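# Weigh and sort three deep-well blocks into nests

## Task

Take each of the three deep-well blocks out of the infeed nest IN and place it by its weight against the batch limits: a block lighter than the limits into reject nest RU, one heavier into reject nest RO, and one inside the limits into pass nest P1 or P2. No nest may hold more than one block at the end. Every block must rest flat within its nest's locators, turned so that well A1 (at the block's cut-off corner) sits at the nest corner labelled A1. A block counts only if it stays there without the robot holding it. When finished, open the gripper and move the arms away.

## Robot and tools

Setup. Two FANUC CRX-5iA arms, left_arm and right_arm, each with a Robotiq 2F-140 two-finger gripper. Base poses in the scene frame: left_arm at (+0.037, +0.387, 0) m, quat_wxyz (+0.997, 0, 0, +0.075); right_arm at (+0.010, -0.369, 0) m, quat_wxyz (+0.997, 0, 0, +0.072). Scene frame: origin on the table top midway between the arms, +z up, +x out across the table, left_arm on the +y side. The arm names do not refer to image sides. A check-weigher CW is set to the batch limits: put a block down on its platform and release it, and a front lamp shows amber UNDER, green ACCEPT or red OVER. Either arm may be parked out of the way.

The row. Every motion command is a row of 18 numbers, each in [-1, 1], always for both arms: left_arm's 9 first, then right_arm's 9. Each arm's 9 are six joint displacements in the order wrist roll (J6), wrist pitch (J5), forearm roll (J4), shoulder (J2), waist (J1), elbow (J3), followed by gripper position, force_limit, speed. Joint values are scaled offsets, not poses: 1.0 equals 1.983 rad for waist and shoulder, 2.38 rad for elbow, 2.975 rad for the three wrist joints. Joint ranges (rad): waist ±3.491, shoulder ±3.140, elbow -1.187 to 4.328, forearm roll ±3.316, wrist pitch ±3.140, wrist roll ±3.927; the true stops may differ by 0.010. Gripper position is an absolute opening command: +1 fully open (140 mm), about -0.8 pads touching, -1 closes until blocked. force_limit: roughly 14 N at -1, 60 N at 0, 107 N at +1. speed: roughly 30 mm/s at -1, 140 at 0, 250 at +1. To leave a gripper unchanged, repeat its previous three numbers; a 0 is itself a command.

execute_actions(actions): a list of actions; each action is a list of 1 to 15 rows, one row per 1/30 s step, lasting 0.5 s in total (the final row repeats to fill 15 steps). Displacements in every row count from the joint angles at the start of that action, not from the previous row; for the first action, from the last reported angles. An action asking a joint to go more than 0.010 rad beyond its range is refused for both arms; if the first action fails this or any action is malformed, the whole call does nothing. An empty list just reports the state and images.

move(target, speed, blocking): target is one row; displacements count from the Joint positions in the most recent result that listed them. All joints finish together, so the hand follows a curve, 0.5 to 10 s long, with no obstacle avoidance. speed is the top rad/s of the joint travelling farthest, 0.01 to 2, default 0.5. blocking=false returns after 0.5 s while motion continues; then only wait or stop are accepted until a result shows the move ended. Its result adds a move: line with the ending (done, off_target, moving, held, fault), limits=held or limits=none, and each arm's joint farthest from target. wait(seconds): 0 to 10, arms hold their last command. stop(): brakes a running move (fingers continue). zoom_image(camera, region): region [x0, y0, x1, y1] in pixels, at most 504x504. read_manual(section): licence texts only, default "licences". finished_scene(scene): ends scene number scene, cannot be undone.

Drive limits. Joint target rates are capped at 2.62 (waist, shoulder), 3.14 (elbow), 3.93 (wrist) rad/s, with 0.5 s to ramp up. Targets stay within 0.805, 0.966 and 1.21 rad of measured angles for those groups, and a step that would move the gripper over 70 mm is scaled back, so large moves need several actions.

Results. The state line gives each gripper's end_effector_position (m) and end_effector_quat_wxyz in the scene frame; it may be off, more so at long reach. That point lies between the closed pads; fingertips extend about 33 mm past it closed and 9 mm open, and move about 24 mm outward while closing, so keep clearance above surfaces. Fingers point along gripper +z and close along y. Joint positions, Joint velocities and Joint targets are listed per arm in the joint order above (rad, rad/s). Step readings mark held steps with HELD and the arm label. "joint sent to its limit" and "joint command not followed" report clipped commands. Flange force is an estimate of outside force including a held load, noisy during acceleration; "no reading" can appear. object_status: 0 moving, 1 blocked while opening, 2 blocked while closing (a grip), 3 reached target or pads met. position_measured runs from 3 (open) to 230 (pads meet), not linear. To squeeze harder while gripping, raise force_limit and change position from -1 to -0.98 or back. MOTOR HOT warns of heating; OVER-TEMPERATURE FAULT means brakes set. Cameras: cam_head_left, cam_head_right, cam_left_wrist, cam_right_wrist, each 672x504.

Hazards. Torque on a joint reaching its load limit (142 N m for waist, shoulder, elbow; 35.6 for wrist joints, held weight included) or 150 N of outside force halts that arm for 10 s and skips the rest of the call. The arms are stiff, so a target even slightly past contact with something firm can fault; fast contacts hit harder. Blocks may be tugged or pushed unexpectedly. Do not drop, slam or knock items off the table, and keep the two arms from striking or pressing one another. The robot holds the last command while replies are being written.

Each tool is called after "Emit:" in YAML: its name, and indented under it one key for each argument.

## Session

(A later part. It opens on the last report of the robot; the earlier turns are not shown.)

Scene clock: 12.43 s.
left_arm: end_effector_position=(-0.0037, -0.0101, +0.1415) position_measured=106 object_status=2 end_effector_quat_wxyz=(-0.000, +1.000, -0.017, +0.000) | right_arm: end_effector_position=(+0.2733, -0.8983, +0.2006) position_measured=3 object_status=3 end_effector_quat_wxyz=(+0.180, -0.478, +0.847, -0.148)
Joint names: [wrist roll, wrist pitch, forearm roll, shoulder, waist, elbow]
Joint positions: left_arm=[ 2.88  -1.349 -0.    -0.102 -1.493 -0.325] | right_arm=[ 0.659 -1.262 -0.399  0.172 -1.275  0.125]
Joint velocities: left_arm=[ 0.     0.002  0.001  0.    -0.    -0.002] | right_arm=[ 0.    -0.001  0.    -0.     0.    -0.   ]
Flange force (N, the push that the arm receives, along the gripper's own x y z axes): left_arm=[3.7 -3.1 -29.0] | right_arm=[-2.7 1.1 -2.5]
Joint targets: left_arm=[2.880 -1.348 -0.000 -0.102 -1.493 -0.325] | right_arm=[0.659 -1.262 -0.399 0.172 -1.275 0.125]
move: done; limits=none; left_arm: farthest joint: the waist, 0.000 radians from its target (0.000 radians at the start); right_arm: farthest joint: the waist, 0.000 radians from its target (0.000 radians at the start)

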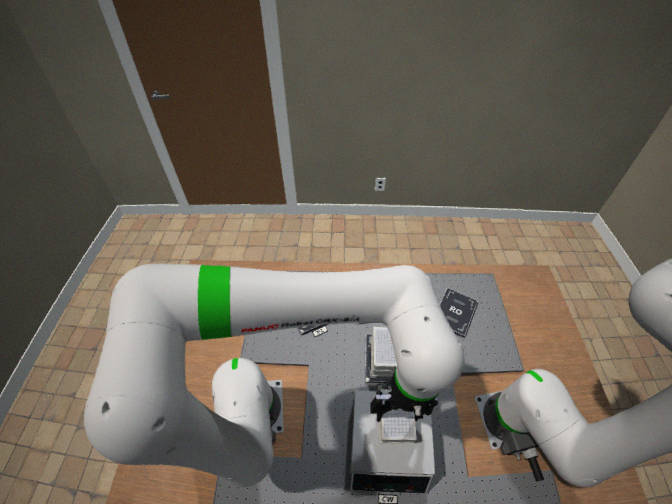

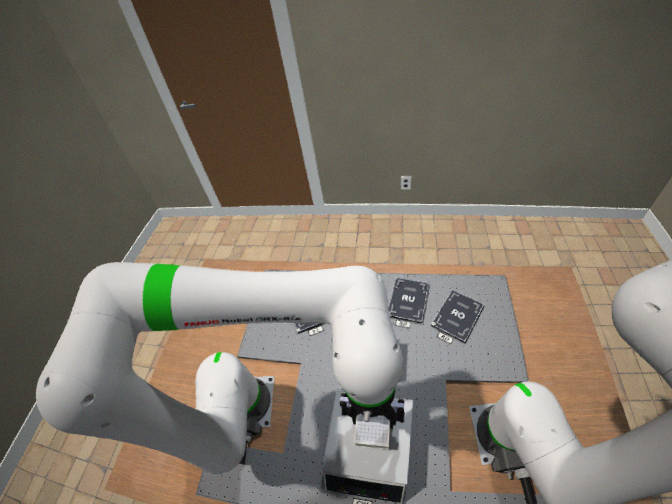

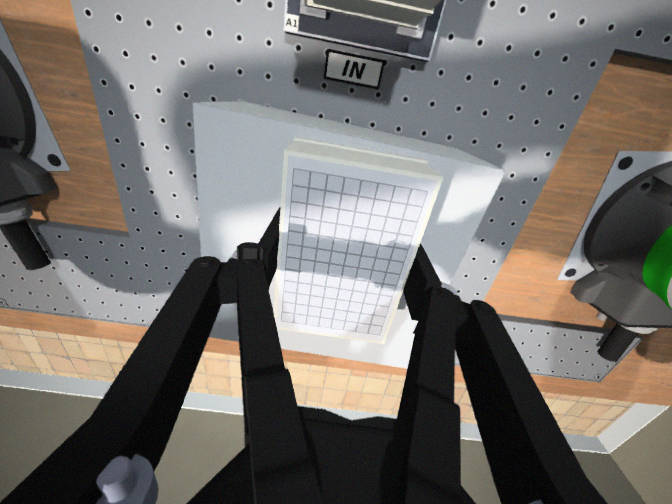

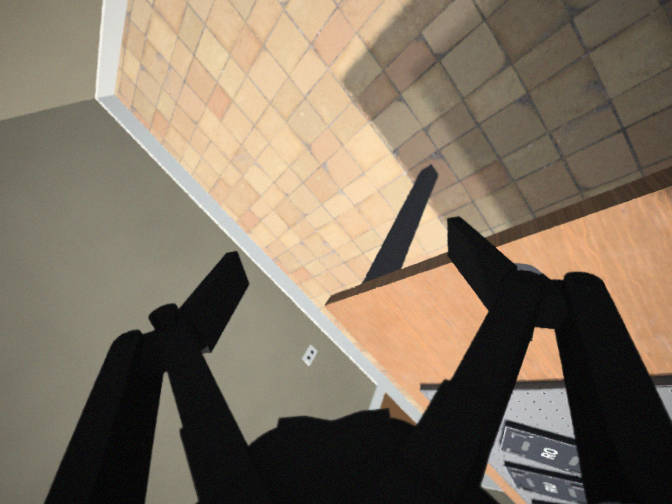

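On the platform, touching.

Emit:
move:
  target: [0,0,0,0,0,0,0.5,0,-0.5,0,0,0,0,0,0,1,0,0]

Emit:
wait:
  seconds: 2.5

Scene clock: 13.33 s.
left_arm: end_effector_position=(-0.0037, -0.0101, +0.1415) position_measured=66 object_status=3 end_effector_quat_wxyz=(+0.000, +1.000, -0.017, +0.000) | right_arm: end_effector_position=(+0.2733, -0.8983, +0.2006) position_measured=3 object_status=3 end_effector_quat_wxyz=(+0.180, -0.478, +0.847, -0.148)
Joint names: [wrist roll, wrist pitch, forearm roll, shoulder, waist, elbow]
Joint positions: left_arm=[ 2.88  -1.349 -0.    -0.102 -1.493 -0.325] | right_arm=[ 0.659 -1.262 -0.399  0.172 -1.275  0.125]
Joint velocities: left_arm=[ 0.    -0.     0.001  0.002 -0.    -0.   ] | right_arm=[-0. -0.  0.  0. -0. -0.]
Flange force (N, the push that the arm receives, along the gripper's own x y z axes): left_arm=[-1.6 0.2 -2.5] | right_arm=[-1.7 1.1 -1.9]
Joint targets: left_arm=[2.880 -1.349 -0.000 -0.102 -1.493 -0.325] | right_arm=[0.659 -1.262 -0.399 0.172 -1.275 0.125]
move: done; limits=none; left_arm: farthest joint: the waist, 0.000 radians from its target (0.000 radians at the start); right_arm: farthest joint: the waist, 0.000 radians from its target (0.000 radians at the start)

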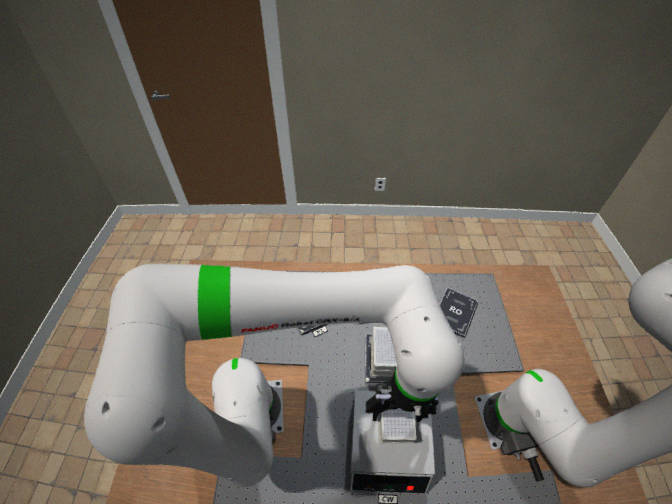

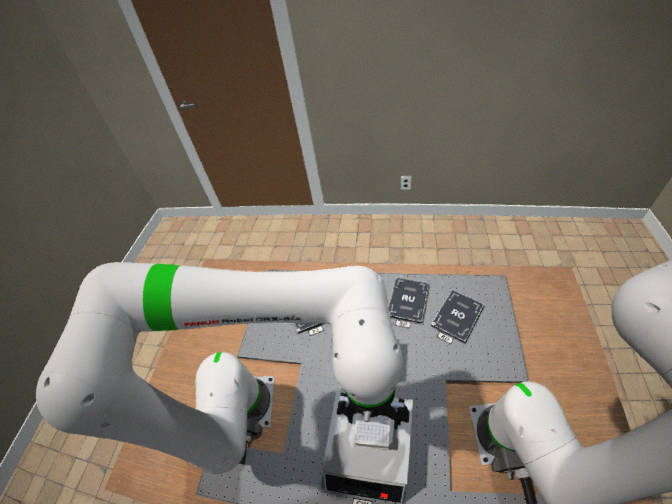

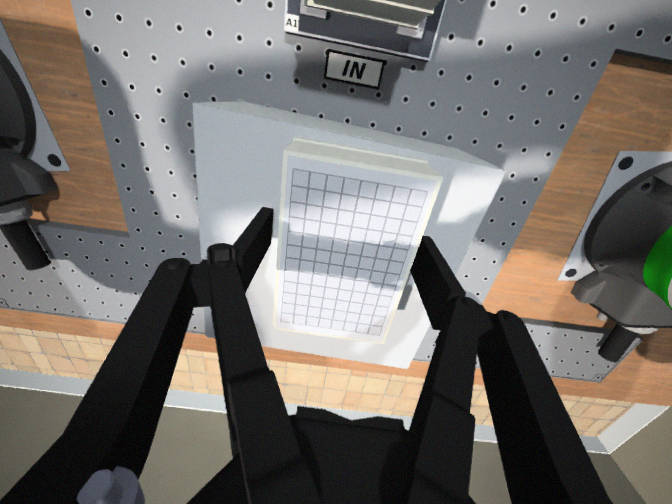

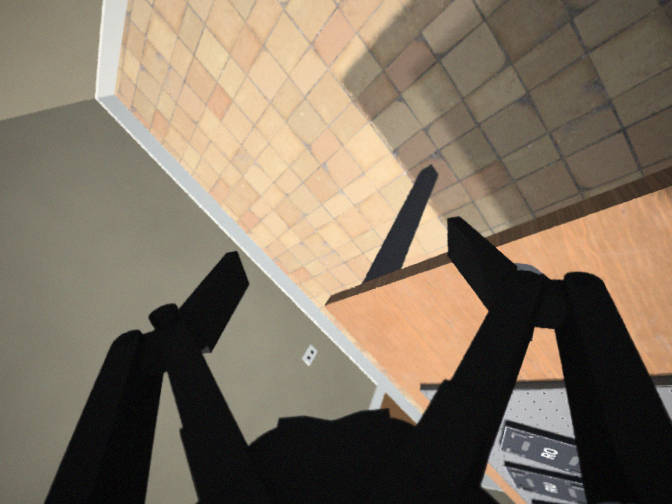

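Scene clock: 15.83 s.
left_arm: end_effector_position=(-0.0037, -0.0101, +0.1415) position_measured=66 object_status=3 end_effector_quat_wxyz=(-0.000, +1.000, -0.017, +0.000) | right_arm: end_effector_position=(+0.2733, -0.8983, +0.2006) position_measured=3 object_status=3 end_effector_quat_wxyz=(+0.180, -0.478, +0.847, -0.148)
Joint names: [wrist roll, wrist pitch, forearm roll, shoulder, waist, elbow]
Joint positions: left_arm=[ 2.88  -1.349 -0.    -0.102 -1.493 -0.325] | right_arm=[ 0.659 -1.262 -0.399  0.172 -1.275  0.125]
Joint velocities: left_arm=[ 0. -0.  0. -0.  0. -0.] | right_arm=[ 0.    -0.001 -0.     0.    -0.     0.001]
Flange force (N, the push that the arm receives, along the gripper's own x y z axes): left_arm=[-1.9 -0.5 -2.7] | right_arm=[-2.0 -0.3 -2.0]
Joint targets: left_arm=[2.880 -1.349 -0.000 -0.102 -1.493 -0.325] | right_arm=[0.659 -1.262 -0.399 0.172 -1.275 0.125]
wait: 2.50 s; at rest by 0.17 s

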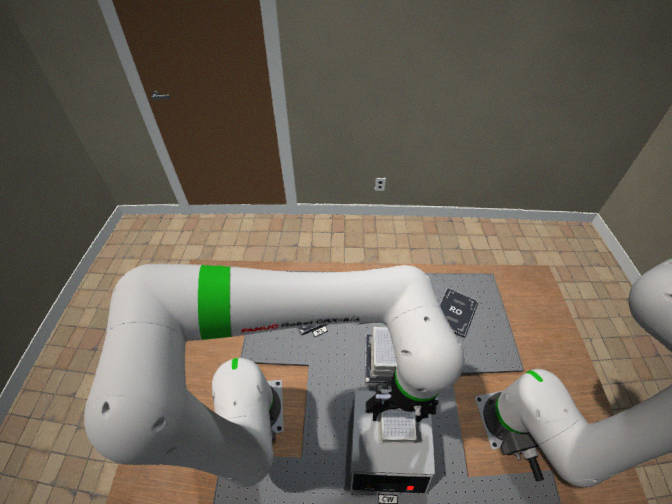

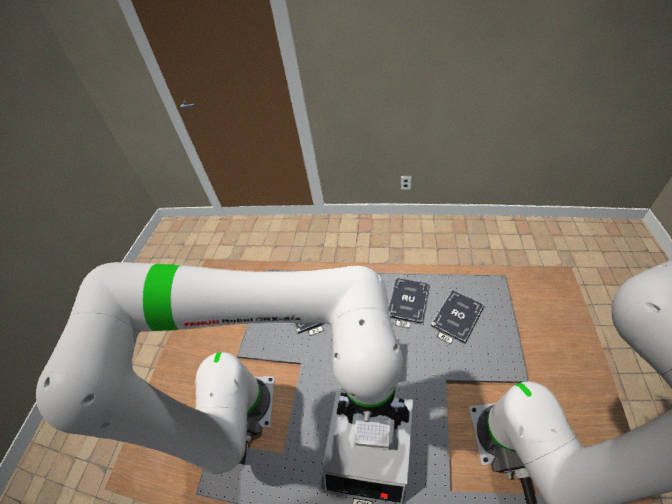

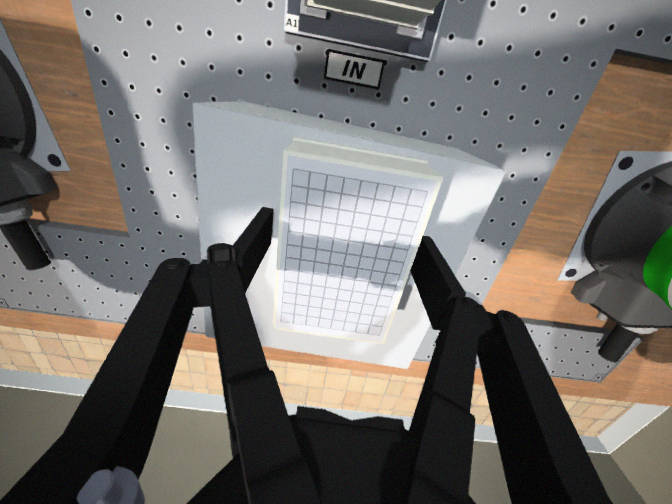

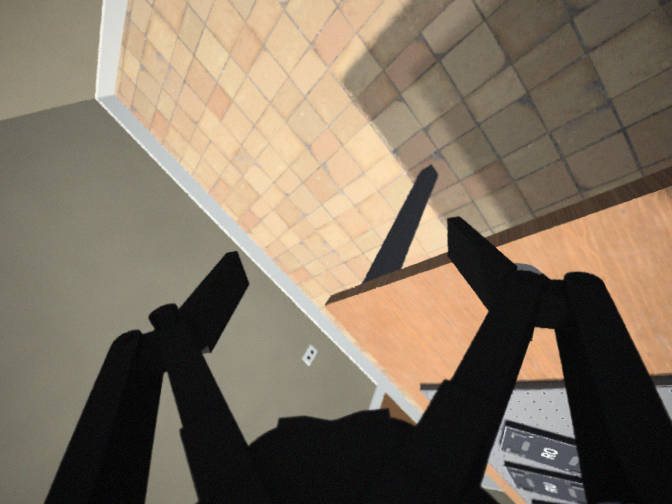

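Emit:
move:
  target: [0,0,0,0,0,0,-1,0,-0.5,0,0,0,0,0,0,1,0,0]

Emit:
move:
  target: [0,-0.0202,0,0,0,0.0252,-1,0,-0.5,0,0,0,0,0,0,1,0,0]
  speed: 0.1

Emit:
move:
  target: [-0.3133,-0.0577,0,0.4254,0.2199,0.4269,-1,0,-0.5,0,0,0,0,0,0,1,0,0]

Scene clock: 16.77 s.
left_arm: end_effector_position=(-0.0037, -0.0101, +0.1416) position_measured=106 object_status=2 end_effector_quat_wxyz=(-0.000, +1.000, -0.017, +0.000) | right_arm: end_effector_position=(+0.2733, -0.8983, +0.2006) position_measured=3 object_status=3 end_effector_quat_wxyz=(+0.180, -0.478, +0.847, -0.148)
Joint names: [wrist roll, wrist pitch, forearm roll, shoulder, waist, elbow]
Joint positions: left_arm=[ 2.88  -1.349 -0.    -0.102 -1.493 -0.325] | right_arm=[ 0.659 -1.262 -0.399  0.172 -1.275  0.125]
Joint velocities: left_arm=[ 0.    -0.     0.001  0.001  0.    -0.   ] | right_arm=[-0.     0.001 -0.     0.     0.     0.   ]
Flange force (N, the push that the arm receives, along the gripper's own x y z axes): left_arm=[0.8 -7.2 -25.3] | right_arm=[-3.8 3.3 -3.8]
Joint targets: left_arm=[2.880 -1.349 -0.000 -0.102 -1.493 -0.325] | right_arm=[0.659 -1.262 -0.399 0.172 -1.275 0.125]
move: done; limits=none; left_arm: farthest joint: the waist, 0.000 radians from its target (0.000 radians at the start); right_arm: farthest joint: the waist, 0.000 radians from its target (0.000 radians at the start)

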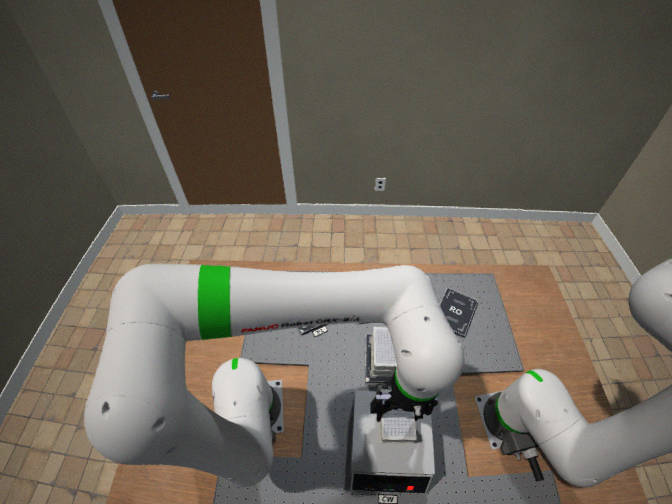

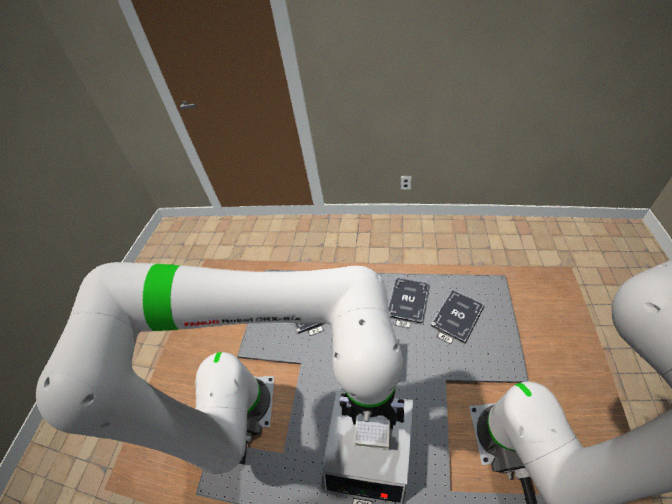

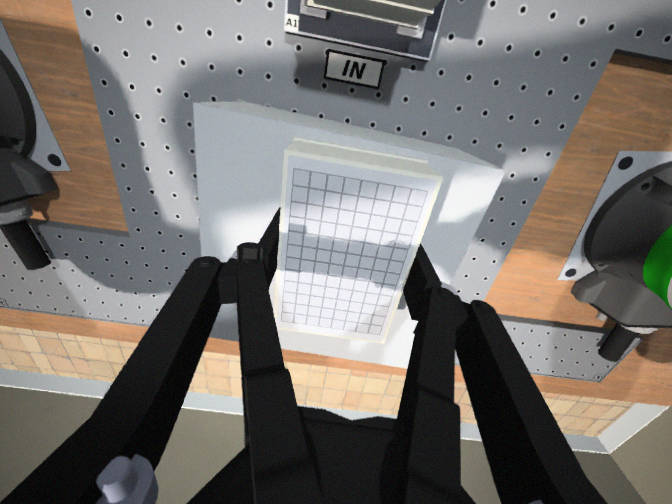

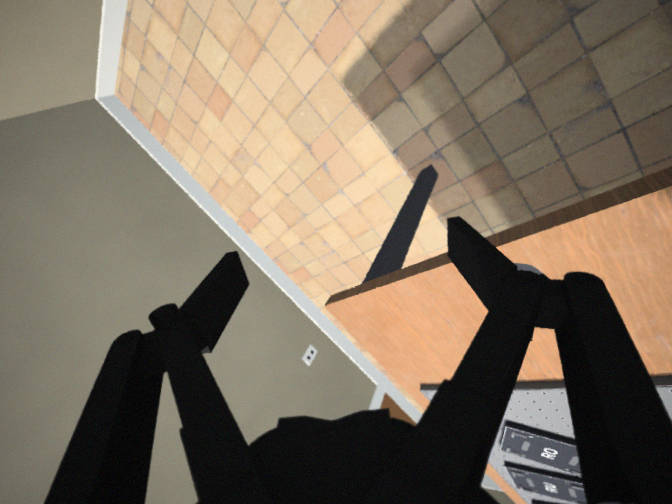

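Scene clock: 17.77 s.
left_arm: end_effector_position=(-0.0026, -0.0148, +0.1669) position_measured=107 object_status=2 end_effector_quat_wxyz=(-0.000, +1.000, -0.017, +0.000) | right_arm: end_effector_position=(+0.2733, -0.8983, +0.2006) position_measured=3 object_status=3 end_effector_quat_wxyz=(+0.180, -0.478, +0.847, -0.148)
Joint names: [wrist roll, wrist pitch, forearm roll, shoulder, waist, elbow]
Joint positions: left_arm=[ 2.88  -1.409 -0.    -0.102 -1.493 -0.265] | right_arm=[ 0.659 -1.262 -0.399  0.172 -1.275  0.125]
Joint velocities: left_arm=[ 0.    -0.001 -0.    -0.    -0.     0.001] | right_arm=[-0.    -0.002  0.    -0.001  0.    -0.   ]
Flange force (N, the push that the arm receives, along the gripper's own x y z axes): left_arm=[-1.2 -0.2 -2.1] | right_arm=[-3.6 3.0 -2.0]
Joint targets: left_arm=[2.880 -1.409 -0.000 -0.102 -1.493 -0.265] | right_arm=[0.659 -1.262 -0.399 0.172 -1.275 0.125]
move: done; limits=none; left_arm: farthest joint: the waist, 0.000 radians from its target (0.000 radians at the start); right_arm: farthest joint: the waist, 0.000 radians from its target (0.000 radians at the start)

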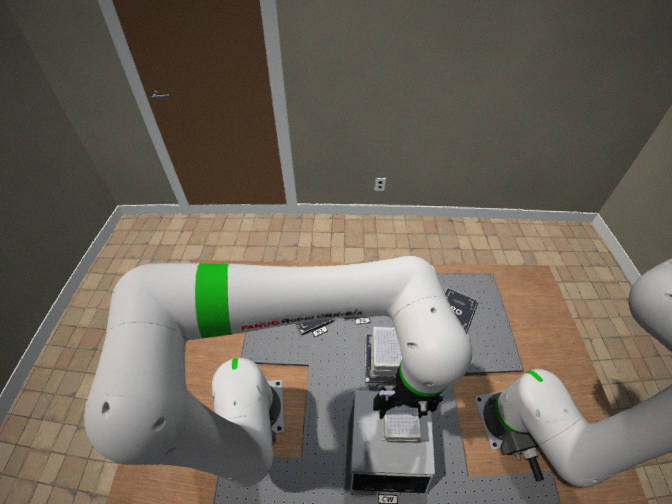

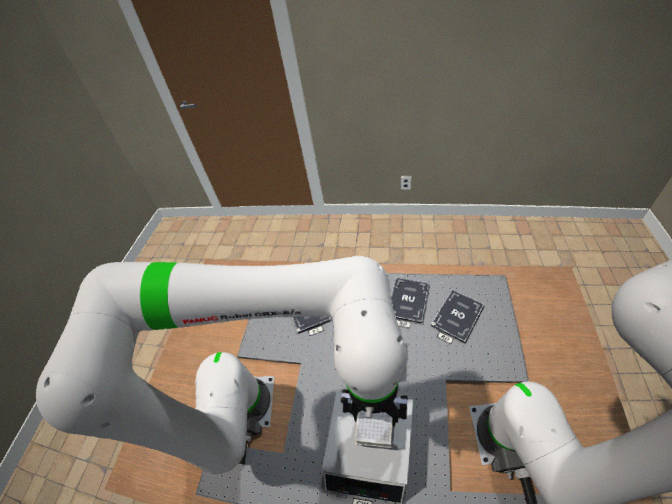

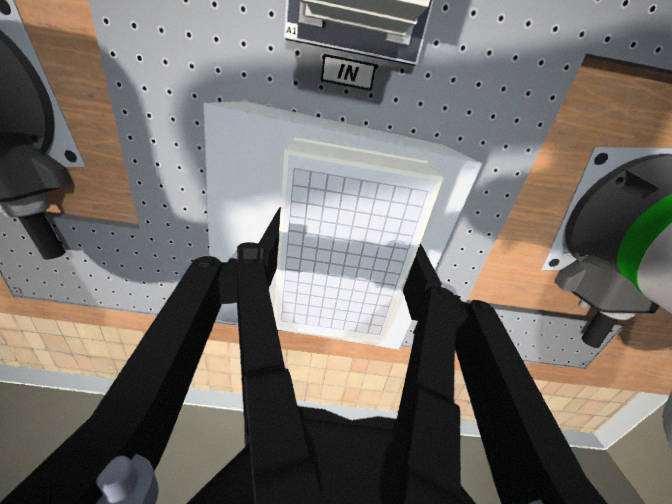

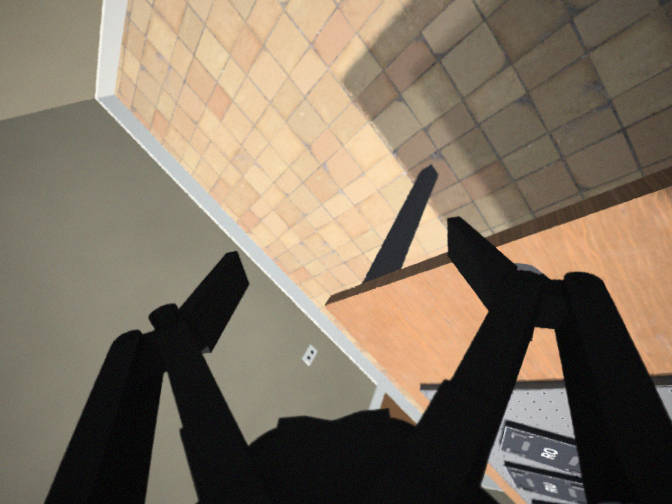

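Scene clock: 20.37 s.
left_arm: end_effector_position=(+0.3710, -0.2497, +0.1353) position_measured=107 object_status=2 end_effector_quat_wxyz=(+0.000, +0.965, -0.262, +0.000) | right_arm: end_effector_position=(+0.2733, -0.8983, +0.2006) position_measured=3 object_status=3 end_effector_quat_wxyz=(+0.180, -0.478, +0.847, -0.148)
Joint names: [wrist roll, wrist pitch, forearm roll, shoulder, waist, elbow]
Joint positions: left_arm=[ 1.948 -1.58  -0.     0.741 -1.057  0.751] | right_arm=[ 0.659 -1.262 -0.399  0.172 -1.275  0.125]
Joint velocities: left_arm=[-0.001 -0.    -0.002  0.002  0.001  0.002] | right_arm=[ 0.    -0.001  0.     0.     0.     0.001]
Flange force (N, the push that the arm receives, along the gripper's own x y z axes): left_arm=[1.9 2.2 -2.8] | right_arm=[-2.9 0.6 -2.3]
Joint targets: left_arm=[1.948 -1.580 -0.000 0.741 -1.057 0.751] | right_arm=[0.659 -1.262 -0.399 0.172 -1.275 0.125]
move: done; limits=none; left_arm: farthest joint: the shoulder, 0.001 radians from its target (0.844 radians at the start); right_arm: farthest joint: the waist, 0.000 radians from its target (0.000 radians at the start)

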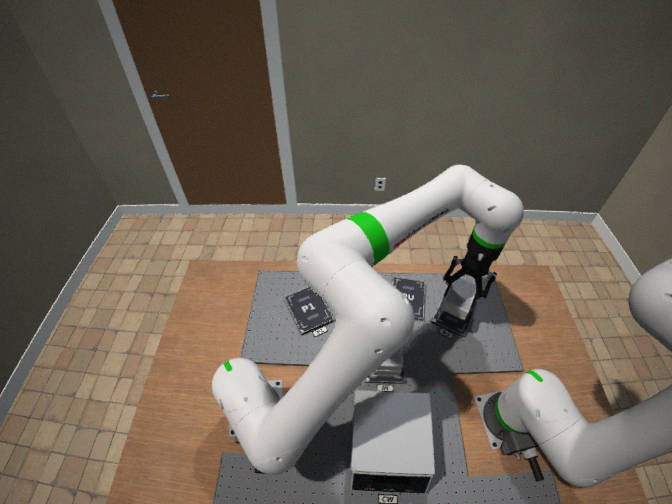

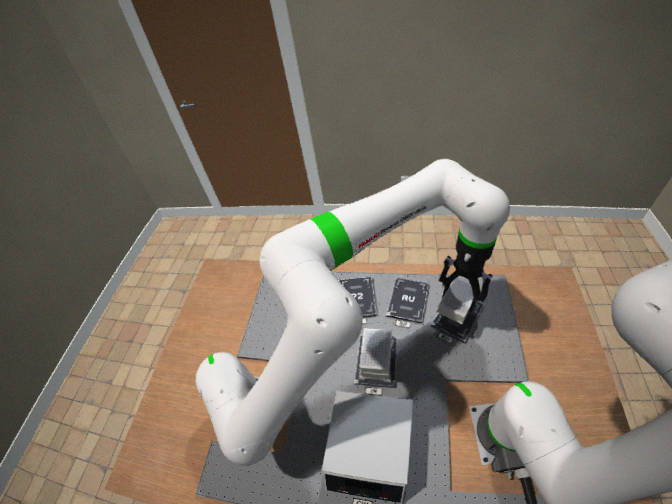

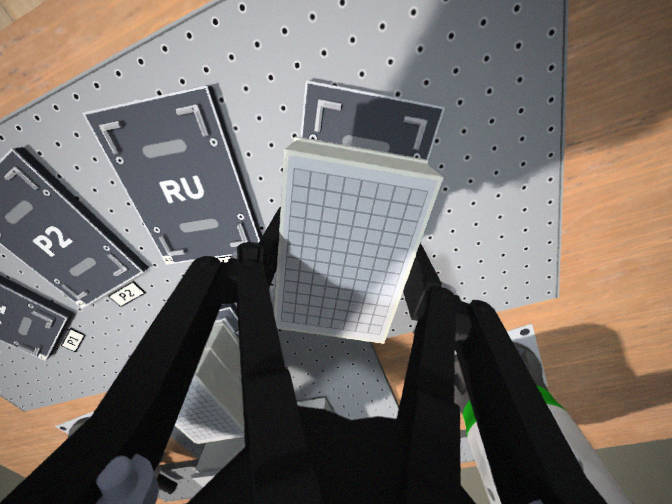

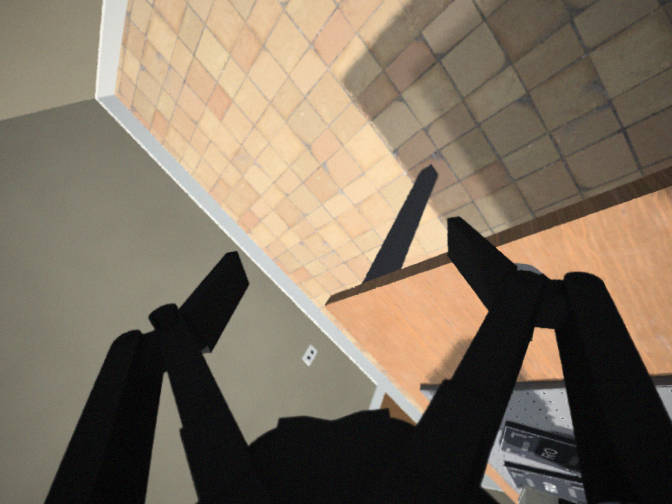

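Emit:
move:
  target: [-0.006,0.0358,0,0.037,-0.0012,-0.0143,-1,0,-0.5,0,0,0,0,0,0,1,0,0]
  speed: 0.1

Emit:
zoom_image:
  camera: "cam_left_wrist"
  region: [240,80,490,230]

Scene clock: 22.17 s.
left_arm: end_effector_position=(+0.3812, -0.2655, +0.0681) position_measured=107 object_status=2 end_effector_quat_wxyz=(-0.000, +0.962, -0.271, -0.000) | right_arm: end_effector_position=(+0.2733, -0.8983, +0.2006) position_measured=3 object_status=3 end_effector_quat_wxyz=(+0.180, -0.478, +0.847, -0.148)
Joint names: [wrist roll, wrist pitch, forearm roll, shoulder, waist, elbow]
Joint positions: left_arm=[ 1.93  -1.474 -0.     0.814 -1.059  0.717] | right_arm=[ 0.659 -1.262 -0.399  0.172 -1.275  0.125]
Joint velocities: left_arm=[-0.     0.001  0.     0.001  0.    -0.001] | right_arm=[-0.    -0.     0.001  0.     0.    -0.   ]
Flange force (N, the push that the arm receives, along the gripper's own x y z axes): left_arm=[-1.0 0.4 -1.4] | right_arm=[0.3 -0.6 -2.5]
Joint targets: left_arm=[1.930 -1.474 -0.000 0.814 -1.059 0.717] | right_arm=[0.659 -1.262 -0.399 0.172 -1.275 0.125]
move: done; limits=none; left_arm: farthest joint: the wrist pitch, 0.001 radians from its target (0.107 radians at the start); right_arm: farthest joint: the waist, 0.000 radians from its target (0.000 radians at the start)

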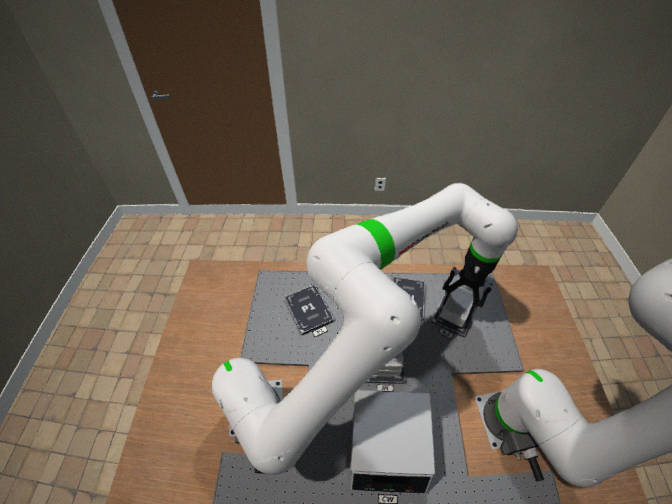

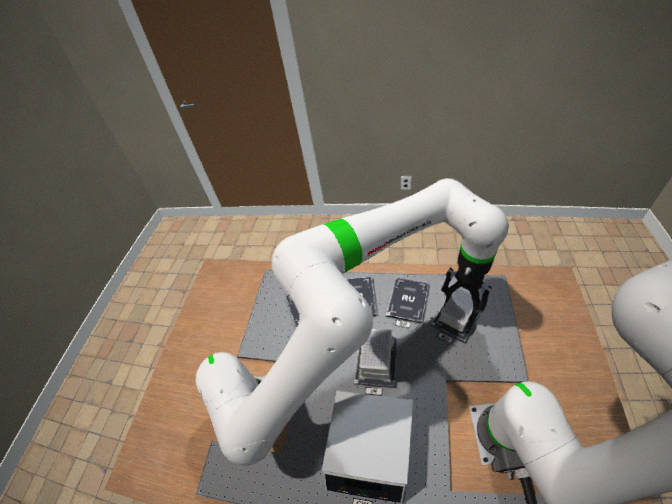

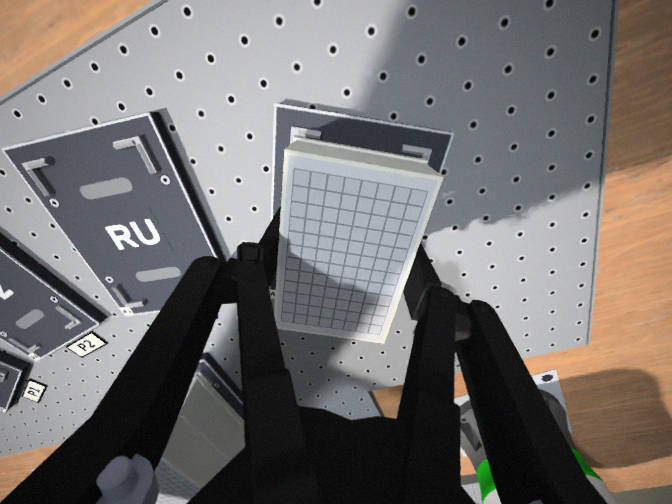

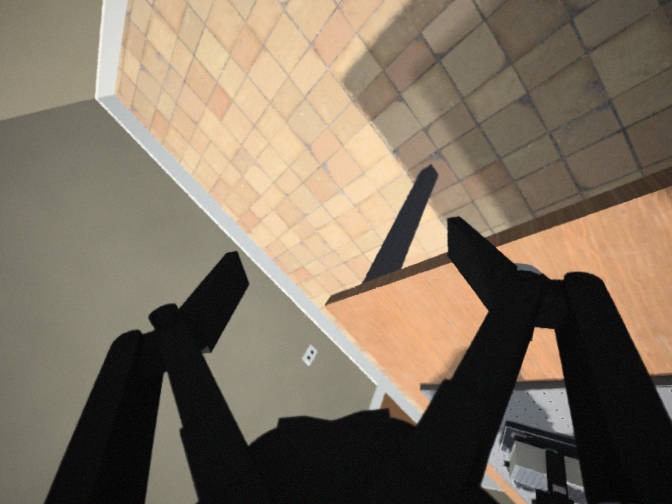

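Region (240, 80, 490, 230) of cam_left_wrist's 672x504 image, scaled by 2.016, with more detail than that image has; it fills the top 302 rows of this view, and the rest is white.

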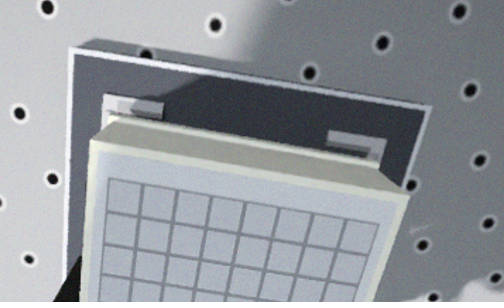

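Emit:
move:
  target: [0.003,0.0088,0,0.0022,0,-0.0092,-1,0,-0.5,0,0,0,0,0,0,1,0,0]
  speed: 0.025

Scene clock: 23.63 s.
left_arm: end_effector_position=(+0.3811, -0.2656, +0.0557) position_measured=107 object_status=2 end_effector_quat_wxyz=(-0.000, +0.964, -0.267, -0.000) | right_arm: end_effector_position=(+0.2733, -0.8983, +0.2006) position_measured=3 object_status=3 end_effector_quat_wxyz=(+0.180, -0.478, +0.847, -0.148)
Joint names: [wrist roll, wrist pitch, forearm roll, shoulder, waist, elbow]
Joint positions: left_arm=[ 1.939 -1.448 -0.     0.819 -1.059  0.695] | right_arm=[ 0.659 -1.262 -0.399  0.172 -1.275  0.125]
Joint velocities: left_arm=[ 0.001  0.     0.001  0.    -0.    -0.002] | right_arm=[-0.    -0.001 -0.    -0.     0.     0.   ]
Flange force (N, the push that the arm receives, along the gripper's own x y z axes): left_arm=[-7.6 9.5 -14.6] | right_arm=[0.9 -0.8 -2.7]
Joint targets: left_arm=[1.939 -1.448 -0.000 0.819 -1.059 0.695] | right_arm=[0.659 -1.262 -0.399 0.172 -1.275 0.125]
move: done; limits=none; left_arm: farthest joint: the waist, 0.000 radians from its target (0.000 radians at the start); right_arm: farthest joint: the waist, 0.000 radians from its target (0.000 radians at the start)

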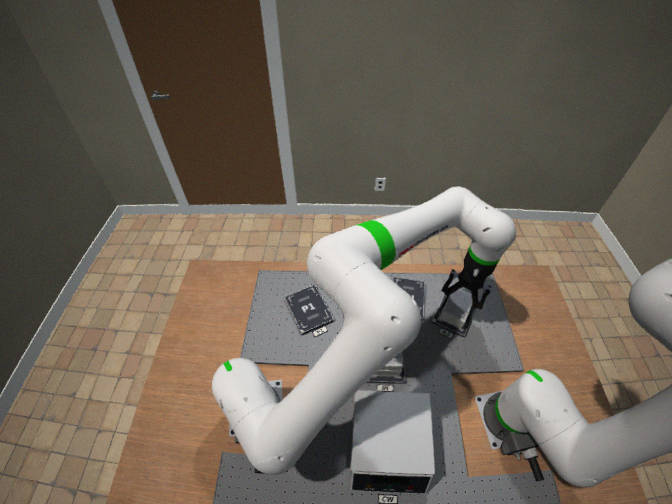

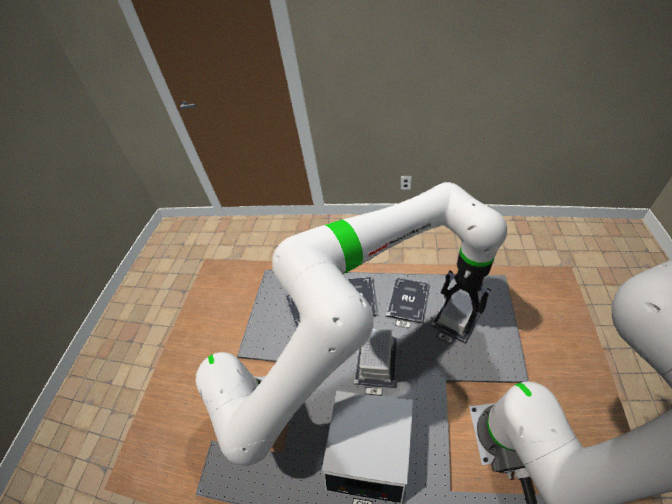

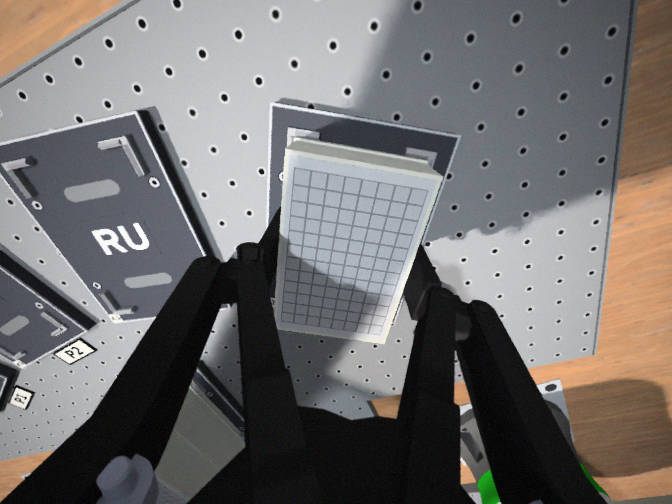

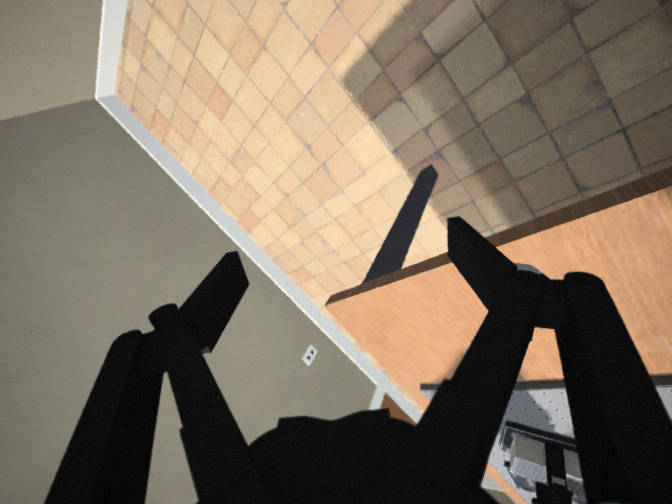

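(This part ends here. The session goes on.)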